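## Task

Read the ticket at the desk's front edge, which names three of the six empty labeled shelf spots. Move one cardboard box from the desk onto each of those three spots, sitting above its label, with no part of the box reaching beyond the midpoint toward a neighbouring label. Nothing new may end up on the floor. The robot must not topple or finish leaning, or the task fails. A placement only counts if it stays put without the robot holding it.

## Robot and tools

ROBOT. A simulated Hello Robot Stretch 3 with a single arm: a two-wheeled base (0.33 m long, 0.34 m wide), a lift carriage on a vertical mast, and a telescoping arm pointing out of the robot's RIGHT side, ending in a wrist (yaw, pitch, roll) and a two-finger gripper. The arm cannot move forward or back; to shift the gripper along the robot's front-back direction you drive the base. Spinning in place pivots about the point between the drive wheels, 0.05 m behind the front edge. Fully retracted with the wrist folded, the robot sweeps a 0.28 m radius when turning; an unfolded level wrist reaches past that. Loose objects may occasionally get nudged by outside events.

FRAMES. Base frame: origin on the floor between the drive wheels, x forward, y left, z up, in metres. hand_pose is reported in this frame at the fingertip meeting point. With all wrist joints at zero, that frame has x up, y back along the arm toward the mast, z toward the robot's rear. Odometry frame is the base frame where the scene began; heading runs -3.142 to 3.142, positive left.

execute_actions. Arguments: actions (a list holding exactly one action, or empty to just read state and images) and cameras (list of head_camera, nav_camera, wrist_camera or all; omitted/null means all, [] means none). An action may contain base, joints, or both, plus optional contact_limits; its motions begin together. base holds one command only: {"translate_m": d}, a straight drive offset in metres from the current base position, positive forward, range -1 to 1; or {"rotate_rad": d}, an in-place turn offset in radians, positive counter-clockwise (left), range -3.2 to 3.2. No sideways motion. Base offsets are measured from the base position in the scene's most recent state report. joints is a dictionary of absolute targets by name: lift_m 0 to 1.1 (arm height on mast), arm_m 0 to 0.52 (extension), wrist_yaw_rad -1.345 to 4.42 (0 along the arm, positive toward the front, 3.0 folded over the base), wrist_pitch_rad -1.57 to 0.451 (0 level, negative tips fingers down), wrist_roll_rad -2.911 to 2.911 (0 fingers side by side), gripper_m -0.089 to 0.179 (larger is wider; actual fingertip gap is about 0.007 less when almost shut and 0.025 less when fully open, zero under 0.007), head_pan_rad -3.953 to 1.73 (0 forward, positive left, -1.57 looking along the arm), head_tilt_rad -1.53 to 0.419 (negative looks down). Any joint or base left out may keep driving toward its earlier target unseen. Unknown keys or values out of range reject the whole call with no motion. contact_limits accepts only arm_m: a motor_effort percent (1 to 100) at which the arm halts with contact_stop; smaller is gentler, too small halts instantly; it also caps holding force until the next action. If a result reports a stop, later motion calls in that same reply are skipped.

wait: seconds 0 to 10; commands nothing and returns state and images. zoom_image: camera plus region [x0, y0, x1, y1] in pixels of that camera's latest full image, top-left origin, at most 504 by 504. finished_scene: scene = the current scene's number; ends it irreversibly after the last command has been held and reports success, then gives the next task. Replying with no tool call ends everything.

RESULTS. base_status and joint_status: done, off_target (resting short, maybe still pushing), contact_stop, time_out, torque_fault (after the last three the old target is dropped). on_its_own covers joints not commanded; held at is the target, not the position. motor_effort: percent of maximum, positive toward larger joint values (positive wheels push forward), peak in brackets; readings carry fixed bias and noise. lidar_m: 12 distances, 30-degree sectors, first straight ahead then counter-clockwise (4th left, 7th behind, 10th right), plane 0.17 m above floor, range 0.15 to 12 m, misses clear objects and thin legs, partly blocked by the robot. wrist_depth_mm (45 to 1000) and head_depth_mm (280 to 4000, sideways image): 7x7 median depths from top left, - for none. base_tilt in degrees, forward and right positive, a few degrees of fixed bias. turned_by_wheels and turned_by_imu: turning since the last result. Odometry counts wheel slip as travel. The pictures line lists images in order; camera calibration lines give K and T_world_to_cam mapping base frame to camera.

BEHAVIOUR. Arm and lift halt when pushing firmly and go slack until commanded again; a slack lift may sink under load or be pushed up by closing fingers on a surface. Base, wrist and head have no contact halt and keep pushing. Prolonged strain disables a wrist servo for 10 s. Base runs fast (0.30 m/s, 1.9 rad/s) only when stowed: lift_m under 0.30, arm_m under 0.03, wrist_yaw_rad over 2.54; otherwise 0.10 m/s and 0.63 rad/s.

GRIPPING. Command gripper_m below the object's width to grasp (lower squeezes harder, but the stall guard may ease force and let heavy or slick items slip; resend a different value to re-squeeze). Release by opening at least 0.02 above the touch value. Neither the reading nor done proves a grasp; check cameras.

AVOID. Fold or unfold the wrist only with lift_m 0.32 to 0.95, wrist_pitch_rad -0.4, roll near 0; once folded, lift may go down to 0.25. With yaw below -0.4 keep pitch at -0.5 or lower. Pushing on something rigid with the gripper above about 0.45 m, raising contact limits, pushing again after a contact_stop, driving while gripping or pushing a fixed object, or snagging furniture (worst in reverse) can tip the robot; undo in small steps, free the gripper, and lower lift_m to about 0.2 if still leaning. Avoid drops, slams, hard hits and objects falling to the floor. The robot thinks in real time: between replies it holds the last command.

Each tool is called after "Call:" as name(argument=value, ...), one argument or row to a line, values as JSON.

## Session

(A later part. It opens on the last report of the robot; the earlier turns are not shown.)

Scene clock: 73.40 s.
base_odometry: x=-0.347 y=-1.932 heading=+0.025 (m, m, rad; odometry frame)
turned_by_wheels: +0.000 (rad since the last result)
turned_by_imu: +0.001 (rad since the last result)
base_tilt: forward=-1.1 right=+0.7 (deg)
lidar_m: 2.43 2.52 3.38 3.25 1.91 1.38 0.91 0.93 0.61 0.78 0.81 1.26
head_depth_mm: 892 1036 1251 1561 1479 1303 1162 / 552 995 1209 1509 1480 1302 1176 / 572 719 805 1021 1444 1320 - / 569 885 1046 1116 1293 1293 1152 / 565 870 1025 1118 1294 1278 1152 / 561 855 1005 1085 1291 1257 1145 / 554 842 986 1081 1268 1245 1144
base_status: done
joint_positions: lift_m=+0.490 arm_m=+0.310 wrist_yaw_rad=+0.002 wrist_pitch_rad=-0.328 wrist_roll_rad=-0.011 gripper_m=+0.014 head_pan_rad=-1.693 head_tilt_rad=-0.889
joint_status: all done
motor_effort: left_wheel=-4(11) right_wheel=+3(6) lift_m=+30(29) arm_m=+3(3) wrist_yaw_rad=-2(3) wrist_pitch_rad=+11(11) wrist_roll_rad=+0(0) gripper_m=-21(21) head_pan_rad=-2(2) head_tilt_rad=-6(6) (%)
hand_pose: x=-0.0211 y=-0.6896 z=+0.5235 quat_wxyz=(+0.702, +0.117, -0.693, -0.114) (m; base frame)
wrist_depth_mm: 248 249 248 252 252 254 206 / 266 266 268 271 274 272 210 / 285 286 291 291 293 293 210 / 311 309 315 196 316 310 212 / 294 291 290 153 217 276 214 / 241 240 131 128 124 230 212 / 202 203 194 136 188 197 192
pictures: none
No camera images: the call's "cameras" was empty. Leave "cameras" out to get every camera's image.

Call:
execute_actions(
  actions=[
    {"joints":{"lift_m":0.458}},
  ],
  cameras=[],
)

Call:
execute_actions(
  actions=[
    {"joints":{"gripper_m":0.11}},
  ],
  cameras=[],
)

Call:
execute_actions(
  actions=[
    {"joints":{"arm_m":0,"lift_m":0.475}},
  ],
  cameras=["wrist_camera"],
)

Call:
execute_actions(
  actions=[
    {"base":{"rotate_rad":1.33},"joints":{"lift_m":0.29,"wrist_yaw_rad":2.62,"wrist_pitch_rad":-0.4,"gripper_m":0.06}},
  ],
  cameras=[],
)

Call:
execute_actions(
  actions=[
    {"base":{"translate_m":1.0}},
  ],
  cameras=[],
)

Call:
execute_actions(
  actions=[
    {"base":{"translate_m":1.0}},
  ],
  cameras=[],
)

Call:
execute_actions(
  actions=[
    {"base":{"translate_m":0.6},"joints":{"lift_m":0.9}},
  ],
  cameras=[],
)

Call:
execute_actions(
  actions=[
    {"base":{"rotate_rad":1.8},"joints":{"lift_m":1.08,"wrist_yaw_rad":0,"wrist_pitch_rad":-0.3,"gripper_m":0.17}},
  ],
  cameras=["wrist_camera","nav_camera"],
)

Scene clock: 76.47 s.
base_odometry: x=-0.347 y=-1.932 heading=+0.025 (m, m, rad; odometry frame)
turned_by_wheels: +0.000 (rad since the last result)
turned_by_imu: +0.001 (rad since the last result)
base_tilt: forward=-1.1 right=+0.6 (deg)
lidar_m: 2.44 2.51 3.39 3.24 1.92 1.38 0.91 0.93 0.61 0.78 0.81 1.26
head_depth_mm: 891 1038 1249 1562 1483 1307 1163 / 552 995 1210 1514 1475 1299 1165 / 573 721 804 1019 1446 1311 - / 569 887 1044 1095 1278 1293 1153 / 565 870 1025 1111 1296 1279 1152 / 561 856 1003 1087 1295 1264 1148 / 554 842 984 1083 1266 1242 1145
base_status: not commanded
joint_positions: lift_m=+0.458 arm_m=+0.310 wrist_yaw_rad=+0.002 wrist_pitch_rad=-0.327 wrist_roll_rad=-0.011 gripper_m=+0.014 head_pan_rad=-1.693 head_tilt_rad=-0.889
joint_status: all done
motor_effort: left_wheel=-4(4) right_wheel=+3(3) lift_m=+30(29) arm_m=+3(3) wrist_yaw_rad=-2(2) wrist_pitch_rad=+11(11) wrist_roll_rad=+0(0) gripper_m=-21(21) head_pan_rad=-2(3) head_tilt_rad=-5(6) (%)
hand_pose: x=-0.0211 y=-0.6896 z=+0.4916 quat_wxyz=(+0.702, +0.117, -0.693, -0.114) (m; base frame)
wrist_depth_mm: 248 248 250 252 252 254 208 / 262 267 270 270 270 271 207 / 287 287 291 293 295 291 213 / 299 302 301 195 289 276 212 / 243 238 237 152 193 227 208 / 199 195 131 129 124 189 187 / 167 166 159 136 155 161 160
pictures: none
No camera images: the call's "cameras" was empty. Leave "cameras" out to get every camera's image.

Scene clock: 77.93 s.
base_odometry: x=-0.347 y=-1.932 heading=+0.025 (m, m, rad; odometry frame)
turned_by_wheels: +0.000 (rad since the last result)
turned_by_imu: +0.000 (rad since the last result)
base_tilt: forward=-1.1 right=+0.7 (deg)
lidar_m: 2.43 2.52 3.37 3.24 1.92 1.38 0.91 0.93 0.61 0.78 0.81 1.26
head_depth_mm: 890 1037 1242 1555 1483 1300 1161 / 553 992 1208 1505 1478 1303 1159 / 572 719 804 1020 1444 1303 - / 569 885 1044 1108 1281 1291 1156 / 565 869 1024 1093 1297 1278 1155 / 561 856 1003 1087 1295 1262 1147 / 554 839 985 1082 1269 1243 1146
base_status: not commanded
joint_positions: lift_m=+0.458 arm_m=+0.310 wrist_yaw_rad=+0.002 wrist_pitch_rad=-0.322 wrist_roll_rad=-0.011 gripper_m=+0.110 head_pan_rad=-1.693 head_tilt_rad=-0.889
joint_status: all done
motor_effort: left_wheel=-4(4) right_wheel=+4(3) lift_m=+30(30) arm_m=+3(3) wrist_yaw_rad=-3(2) wrist_pitch_rad=+8(11) wrist_roll_rad=+0(0) gripper_m=+0(87) head_pan_rad=-2(2) head_tilt_rad=-5(5) (%)
hand_pose: x=-0.0211 y=-0.6902 z=+0.4929 quat_wxyz=(+0.702, +0.115, -0.694, -0.112) (m; base frame)
wrist_depth_mm: 247 249 251 252 252 254 208 / 263 267 268 269 271 271 210 / 284 287 289 292 293 289 210 / 299 301 303 287 298 278 212 / 246 246 239 156 219 230 210 / 200 202 184 129 182 196 189 / 169 161 161 136 158 157 161
pictures: none
No camera images: the call's "cameras" was empty. Leave "cameras" out to get every camera's image.

Scene clock: 81.43 s.
base_odometry: x=-0.347 y=-1.932 heading=+0.025 (m, m, rad; odometry frame)
turned_by_wheels: +0.000 (rad since the last result)
turned_by_imu: +0.001 (rad since the last result)
base_tilt: forward=-1.2 right=+0.7 (deg)
lidar_m: 2.44 2.51 3.39 3.23 1.92 1.38 0.91 0.93 0.61 0.78 0.81 1.26
head_depth_mm: 891 1038 1245 1563 1482 1303 1162 / 552 995 1211 1504 1477 1296 1177 / 572 721 805 1019 1417 1291 - / 569 887 1044 1098 1324 1294 - / 565 870 1029 1047 1297 1284 1153 / 561 855 1007 1089 1299 1260 1148 / 555 843 986 1085 1269 1245 1146
base_status: not commanded
joint_positions: lift_m=+0.475 arm_m=+0.000 wrist_yaw_rad=+0.002 wrist_pitch_rad=-0.321 wrist_roll_rad=-0.011 gripper_m=+0.110 head_pan_rad=-1.693 head_tilt_rad=-0.889
joint_status: all done
motor_effort: left_wheel=-4(4) right_wheel=+4(3) lift_m=+36(38) arm_m=-1(1) wrist_yaw_rad=-2(2) wrist_pitch_rad=+8(9) wrist_roll_rad=+0(0) gripper_m=+0(1) head_pan_rad=-2(3) head_tilt_rad=-6(6) (%)
hand_pose: x=-0.0211 y=-0.3808 z=+0.5100 quat_wxyz=(+0.702, +0.114, -0.694, -0.112) (m; base frame)
wrist_depth_mm: 517 525 520 533 527 348 621 / 548 552 560 555 557 379 652 / 493 489 479 414 454 396 707 / 379 369 385 371 375 737 781 / 703 716 724 697 702 812 836 / 676 708 679 674 633 829 780 / 587 569 580 572 570 639 649
pictures: wrist_camera
camera_calibration (this result's frames):
wrist_camera: T_world_to_cam=[[-0.999745, 0.0149117, -0.0169622, -0.0069174], [0.0220004, 0.473244, -0.880657, 0.671694], [-0.00510483, -0.880805, -0.473451, 0.0694819], [0, 0, 0, 1]] pos_world=[-0.0213385, -0.256572, 0.624311]
Images, in order (width x height): wrist_camera 644x364.

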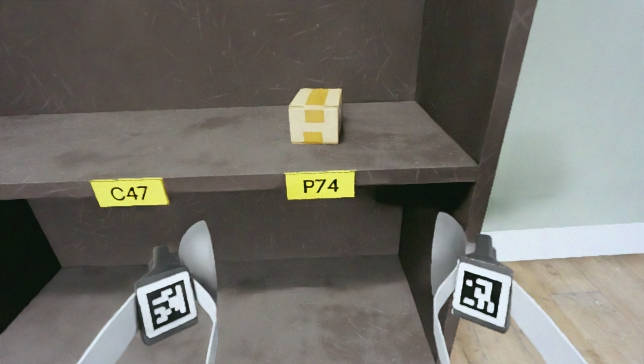

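Scene clock: 84.50 s.
base_odometry: x=-0.347 y=-1.932 heading=+1.355 (m, m, rad; odometry frame)
turned_by_wheels: +1.330 (rad since the last result)
turned_by_imu: +1.341 (rad since the last result)
base_tilt: forward=-1.1 right=+0.6 (deg)
lidar_m: 3.25 2.61 1.53 1.32 0.97 1.05 0.61 0.84 0.81 1.27 2.44 2.82
head_depth_mm: 1223 1327 1025 1089 1338 1253 1165 / 1273 1488 1688 1691 1392 1297 1164 / 1203 1398 1677 1707 1472 1296 1180 / 1513 2078 1809 1704 1471 1292 1184 / 1791 2147 2000 1692 1459 1285 1175 / 2315 2446 2011 1685 1458 1283 1148 / 2253 2389 1994 1680 1453 1284 1148
base_status: done
joint_positions: lift_m=+0.290 arm_m=+0.000 wrist_yaw_rad=+2.617 wrist_pitch_rad=-0.416 wrist_roll_rad=-0.011 gripper_m=+0.060 head_pan_rad=-1.693 head_tilt_rad=-0.889
joint_status: all done
motor_effort: left_wheel=-4(13) right_wheel=+2(9) lift_m=+30(29) arm_m=-1(1) wrist_yaw_rad=+3(4) wrist_pitch_rad=+6(10) wrist_roll_rad=+0(0) gripper_m=+0(86) head_pan_rad=-2(2) head_tilt_rad=-5(6) (%)
hand_pose: x=+0.0913 y=+0.0493 z=+0.3033 quat_wxyz=(+0.321, +0.702, -0.036, +0.634) (m; base frame)
wrist_depth_mm: - - - - - - - / - - - - - - - / - - 972 966 943 935 906 / 763 761 741 732 698 724 706 / 636 604 630 606 617 597 586 / 526 520 - 517 - 505 498 / 462 465 443 435 437 435 432
pictures: none
No camera images: the call's "cameras" was empty. Leave "cameras" out to get every camera's image.

Scene clock: 89.57 s.
base_odometry: x=-0.133 y=-0.956 heading=+1.355 (m, m, rad; odometry frame)
turned_by_wheels: +0.000 (rad since the last result)
turned_by_imu: -0.003 (rad since the last result)
base_tilt: forward=-1.1 right=+0.6 (deg)
lidar_m: 2.27 2.45 1.84 1.58 1.58 1.55 1.61 1.59 1.78 2.17 2.18 2.52
head_depth_mm: 2499 2329 2042 1722 1481 1312 1165 / 2490 2513 2042 1712 1480 1299 1160 / 2387 2521 2026 1703 1475 1296 1173 / 2284 2468 2023 1701 1468 1288 1181 / 2175 2402 2007 1699 1461 1289 1179 / 2088 2306 2011 1683 1453 1289 1150 / 2000 2230 1998 1682 1454 1284 1144
base_status: done
joint_positions: lift_m=+0.290 arm_m=+0.000 wrist_yaw_rad=+2.617 wrist_pitch_rad=-0.416 wrist_roll_rad=-0.011 gripper_m=+0.060 head_pan_rad=-1.693 head_tilt_rad=-0.889
joint_status: not commanded
motor_effort: left_wheel=-3(9) right_wheel=+3(10) lift_m=+30(30) arm_m=-1(1) wrist_yaw_rad=+3(3) wrist_pitch_rad=+6(7) wrist_roll_rad=+0(0) gripper_m=+0(1) head_pan_rad=-1(2) head_tilt_rad=-5(5) (%)
hand_pose: x=+0.0912 y=+0.0492 z=+0.3032 quat_wxyz=(+0.321, +0.702, -0.036, +0.634) (m; base frame)
wrist_depth_mm: - - - - - - - / - - - - - - - / - - 992 943 939 925 898 / 750 766 740 744 753 733 701 / 627 619 640 593 619 595 584 / 525 519 - 508 - 501 503 / 462 456 443 441 435 430 436
pictures: none
No camera images: the call's "cameras" was empty. Leave "cameras" out to get every camera's image.

Scene clock: 94.63 s.
base_odometry: x=+0.082 y=+0.021 heading=+1.354 (m, m, rad; odometry frame)
turned_by_wheels: +0.000 (rad since the last result)
turned_by_imu: -0.003 (rad since the last result)
base_tilt: forward=-1.1 right=+0.6 (deg)
lidar_m: 1.63 1.53 2.15 1.82 1.85 2.12 2.61 2.53 2.22 1.91 1.91 2.21
head_depth_mm: 2319 2519 2059 1718 1476 1301 1163 / 2203 2432 2032 1715 1476 1300 1157 / 2081 2345 2042 1710 1469 1290 1176 / 1994 2268 2015 1706 1462 1292 1183 / 1892 2184 2005 1691 1459 1287 1178 / 1818 2067 2003 1687 1455 1285 1147 / 1741 1988 1999 1682 1455 1281 1147
base_status: done
joint_positions: lift_m=+0.290 arm_m=+0.000 wrist_yaw_rad=+2.617 wrist_pitch_rad=-0.416 wrist_roll_rad=-0.011 gripper_m=+0.060 head_pan_rad=-1.693 head_tilt_rad=-0.889
joint_status: not commanded
motor_effort: left_wheel=-3(10) right_wheel=+3(9) lift_m=+30(30) arm_m=-1(1) wrist_yaw_rad=+3(3) wrist_pitch_rad=+6(7) wrist_roll_rad=+0(0) gripper_m=-1(0) head_pan_rad=-2(1) head_tilt_rad=-5(5) (%)
hand_pose: x=+0.0912 y=+0.0492 z=+0.3032 quat_wxyz=(+0.321, +0.702, -0.036, +0.634) (m; base frame)
wrist_depth_mm: - - - - - - - / - - - - - - - / - - 992 961 937 926 904 / 754 766 735 734 707 731 705 / 630 620 630 601 610 596 583 / 516 516 - 510 - 500 491 / 460 462 440 440 440 434 428
pictures: none
No camera images: the call's "cameras" was empty. Leave "cameras" out to get every camera's image.

Scene clock: 101.27 s.
base_odometry: x=+0.211 y=+0.607 heading=+1.354 (m, m, rad; odometry frame)
turned_by_wheels: +0.000 (rad since the last result)
turned_by_imu: -0.001 (rad since the last result)
base_tilt: forward=-1.1 right=+0.6 (deg)
lidar_m: 1.34 0.75 1.07 1.99 1.99 2.31 3.10 3.12 2.04 1.75 1.75 1.06
head_depth_mm: 2108 2387 2040 1803 - 1256 1164 / 2005 2302 2034 1790 - 1278 1157 / 1912 2215 2034 1802 - 1276 1160 / 1822 2109 2027 1715 - - 1156 / 1737 2001 2014 1734 - - - / 1659 1890 1997 1731 - 1279 - / 1596 1808 1963 1687 1488 1276 1165
base_status: done
joint_positions: lift_m=+0.900 arm_m=+0.000 wrist_yaw_rad=+2.618 wrist_pitch_rad=-0.417 wrist_roll_rad=-0.011 gripper_m=+0.060 head_pan_rad=-1.693 head_tilt_rad=-0.889
joint_status: all done
motor_effort: left_wheel=-3(9) right_wheel=+2(10) lift_m=+36(39) arm_m=-1(1) wrist_yaw_rad=+3(2) wrist_pitch_rad=+7(7) wrist_roll_rad=+0(0) gripper_m=+0(0) head_pan_rad=-2(2) head_tilt_rad=-6(5) (%)
hand_pose: x=+0.0911 y=+0.0492 z=+0.9129 quat_wxyz=(+0.321, +0.702, -0.036, +0.634) (m; base frame)
wrist_depth_mm: - - - 665 591 481 404 / - - - - - - - / - - - - - - - / - - - - - 922 - / - - - - - - - / - - - - - - - / - - - - - - -
pictures: none
No camera images: the call's "cameras" was empty. Leave "cameras" out to get every camera's image.

Scene clock: 105.07 s.
base_odometry: x=+0.211 y=+0.607 heading=-3.129 (m, m, rad; odometry frame)
turned_by_wheels: +1.800 (rad since the last result)
turned_by_imu: +1.816 (rad since the last result)
base_tilt: forward=-1.2 right=+0.6 (deg)
lidar_m: 1.99 2.03 2.74 3.11 2.59 1.84 1.75 1.80 1.06 0.75 0.81 1.82
head_depth_mm: - - - 1610 1464 1301 1162 / - - - 1665 1474 1297 1162 / - - - 1642 1469 1292 1158 / - - - - 1468 1289 1156 / - - - 1621 1458 1286 1148 / 744 668 1588 1656 1432 1288 1150 / 799 665 1087 1580 1424 1280 1148
base_status: done
joint_positions: lift_m=+1.080 arm_m=+0.000 wrist_yaw_rad=+0.003 wrist_pitch_rad=-0.320 wrist_roll_rad=-0.011 gripper_m=+0.170 head_pan_rad=-1.693 head_tilt_rad=-0.889
joint_status: all done
motor_effort: left_wheel=-4(11) right_wheel=+3(7) lift_m=+36(38) arm_m=-1(1) wrist_yaw_rad=-3(6) wrist_pitch_rad=+8(9) wrist_roll_rad=+0(0) gripper_m=+1(90) head_pan_rad=-1(2) head_tilt_rad=-5(5) (%)
hand_pose: x=-0.0209 y=-0.3809 z=+1.1151 quat_wxyz=(+0.702, +0.114, -0.694, -0.111) (m; base frame)
wrist_depth_mm: 926 906 953 951 - - - / - - - - - - - / 848 795 792 786 764 752 731 / 597 580 564 506 526 485 502 / 454 453 447 437 432 434 422 / 384 395 393 - - - - / - 786 754 - - - -
pictures: nav_camera (sideways: a quarter turn counterclockwise sets it upright), wrist_camera
camera_calibration (this result's frames):
nav_camera: T_world_to_cam=[[-0.0781387, -0.735304, 0.673218, -0.833857], [-0.987737, 0.148655, 0.0477201, -0.00173625], [-0.135166, -0.661233, -0.737903, 0.924435], [0, 0, 0, 1]] pos_world=[0.0580805, -0.00161369, 1.24359]
wrist_camera: T_world_to_cam=[[-0.99976, 0.013864, -0.0169716, 0.0032035], [0.0215099, 0.472668, -0.880978, 1.20478], [-0.00419198, -0.881131, -0.472853, 0.355181], [0, 0, 0, 1]] pos_world=[-0.021223, -0.256545, 1.22939]
Images, in order (width x height): nav_camera 672x504, wrist_camera 644x364.

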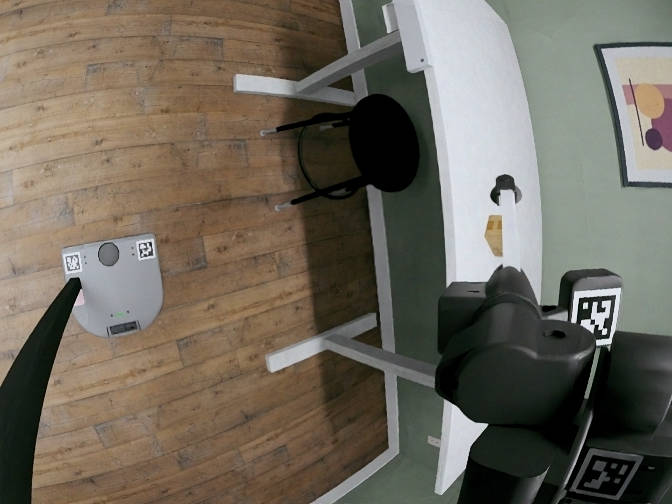

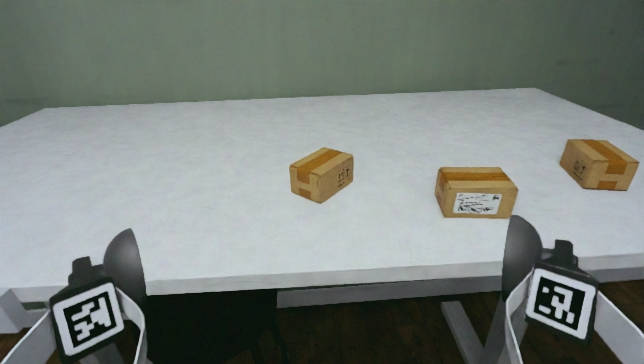

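Call:
execute_actions(
  actions=[
    {"base":{"translate_m":0.118},"joints":{"arm_m":0.40,"wrist_yaw_rad":-0.6,"wrist_pitch_rad":-0.5}},
  ],
  cameras=["wrist_camera"],
)

Call:
execute_actions(
  actions=[
    {"joints":{"lift_m":1.0,"gripper_m":0.14}},
  ],
  cameras=["wrist_camera"],
)

Scene clock: 110.60 s.
base_odometry: x=+0.093 y=+0.606 heading=-3.129 (m, m, rad; odometry frame)
turned_by_wheels: +0.000 (rad since the last result)
turned_by_imu: +0.000 (rad since the last result)
base_tilt: forward=-1.1 right=+0.7 (deg)
lidar_m: 1.87 1.91 2.58 3.10 2.76 1.96 1.87 1.92 1.13 0.75 0.76 1.81
head_depth_mm: 832 652 1850 1607 1483 1299 1162 / 827 641 1822 1706 1479 1298 1157 / 807 636 1770 1706 1472 1295 1157 / 815 632 1718 1694 1466 1291 1156 / 813 630 1636 1647 1436 1289 1147 / 808 626 1092 1584 1430 1280 1149 / 800 623 1084 1127 1427 1280 1146
base_status: done
joint_positions: lift_m=+1.080 arm_m=+0.400 wrist_yaw_rad=-0.598 wrist_pitch_rad=-0.513 wrist_roll_rad=-0.011 gripper_m=+0.170 head_pan_rad=-1.693 head_tilt_rad=-0.889
joint_status: all done
motor_effort: left_wheel=-4(6) right_wheel=+3(8) lift_m=+36(36) arm_m=+3(2) wrist_yaw_rad=-4(4) wrist_pitch_rad=+6(6) wrist_roll_rad=+0(0) gripper_m=+0(0) head_pan_rad=-3(3) head_tilt_rad=-5(6) (%)
hand_pose: x=-0.1405 y=-0.7193 z=+1.0718 quat_wxyz=(+0.605, -0.028, -0.703, -0.373) (m; base frame)
wrist_depth_mm: 518 591 684 797 838 - - / 546 604 611 604 595 593 577 / 488 480 477 468 465 461 404 / 397 390 390 390 380 376 376 / 332 329 325 328 322 322 255 / 287 285 288 227 280 279 268 / - 252 250 201 247 245 239
pictures: wrist_camera
camera_calibration (this result's frames):
wrist_camera: T_world_to_cam=[[-0.815224, 0.57899, -0.0134407, 0.316212], [0.375288, 0.510449, -0.773693, 1.29103], [-0.4411, -0.635777, -0.633419, 0.323121], [0, 0, 0, 1]] pos_world=[-0.0841953, -0.636654, 1.20778]
Images, in order (width x height): wrist_camera 644x364.

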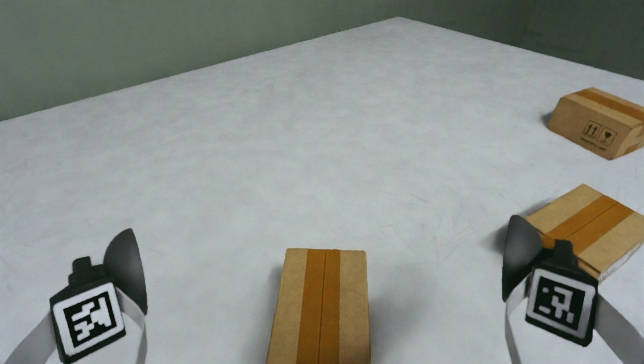

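Scene clock: 112.17 s.
base_odometry: x=+0.093 y=+0.606 heading=-3.129 (m, m, rad; odometry frame)
turned_by_wheels: +0.000 (rad since the last result)
turned_by_imu: +0.000 (rad since the last result)
base_tilt: forward=-1.1 right=+0.7 (deg)
lidar_m: 1.87 1.91 2.58 3.11 2.76 1.96 1.87 1.91 1.13 0.75 0.76 1.82
head_depth_mm: - - 1879 1608 1482 1303 1160 / - 640 1825 1714 1472 1299 1162 / 821 637 1776 1713 1475 1291 1156 / 695 634 1729 1690 1463 1290 1151 / - 630 1640 1658 1434 1288 1150 / 759 626 1088 1584 1437 1288 1150 / 800 623 1086 1125 1427 1282 1145
base_status: not commanded
joint_positions: lift_m=+1.000 arm_m=+0.400 wrist_yaw_rad=-0.598 wrist_pitch_rad=-0.514 wrist_roll_rad=-0.011 gripper_m=+0.140 head_pan_rad=-1.693 head_tilt_rad=-0.889
joint_status: all done
motor_effort: left_wheel=-4(4) right_wheel=+3(3) lift_m=+29(31) arm_m=+3(3) wrist_yaw_rad=-2(2) wrist_pitch_rad=+6(5) wrist_roll_rad=+0(0) gripper_m=+0(87) head_pan_rad=-2(2) head_tilt_rad=-5(5) (%)
hand_pose: x=-0.1405 y=-0.7193 z=+0.9920 quat_wxyz=(+0.605, -0.027, -0.703, -0.374) (m; base frame)
wrist_depth_mm: 521 566 598 583 576 562 548 / 432 429 417 417 410 406 377 / 333 325 328 322 319 314 225 / 271 268 265 186 260 258 210 / 229 231 218 158 219 226 210 / 197 - 186 139 191 - 189 / 178 168 167 156 168 167 166
pictures: wrist_camera
camera_calibration (this result's frames):
wrist_camera: T_world_to_cam=[[-0.815222, 0.578993, -0.0134357, 0.315136], [0.375396, 0.510607, -0.773536, 1.22924], [-0.441012, -0.635647, -0.63361, 0.2729], [0, 0, 0, 1]] pos_world=[-0.0841938, -0.636652, 1.12801]
Images, in order (width x height): wrist_camera 644x364.

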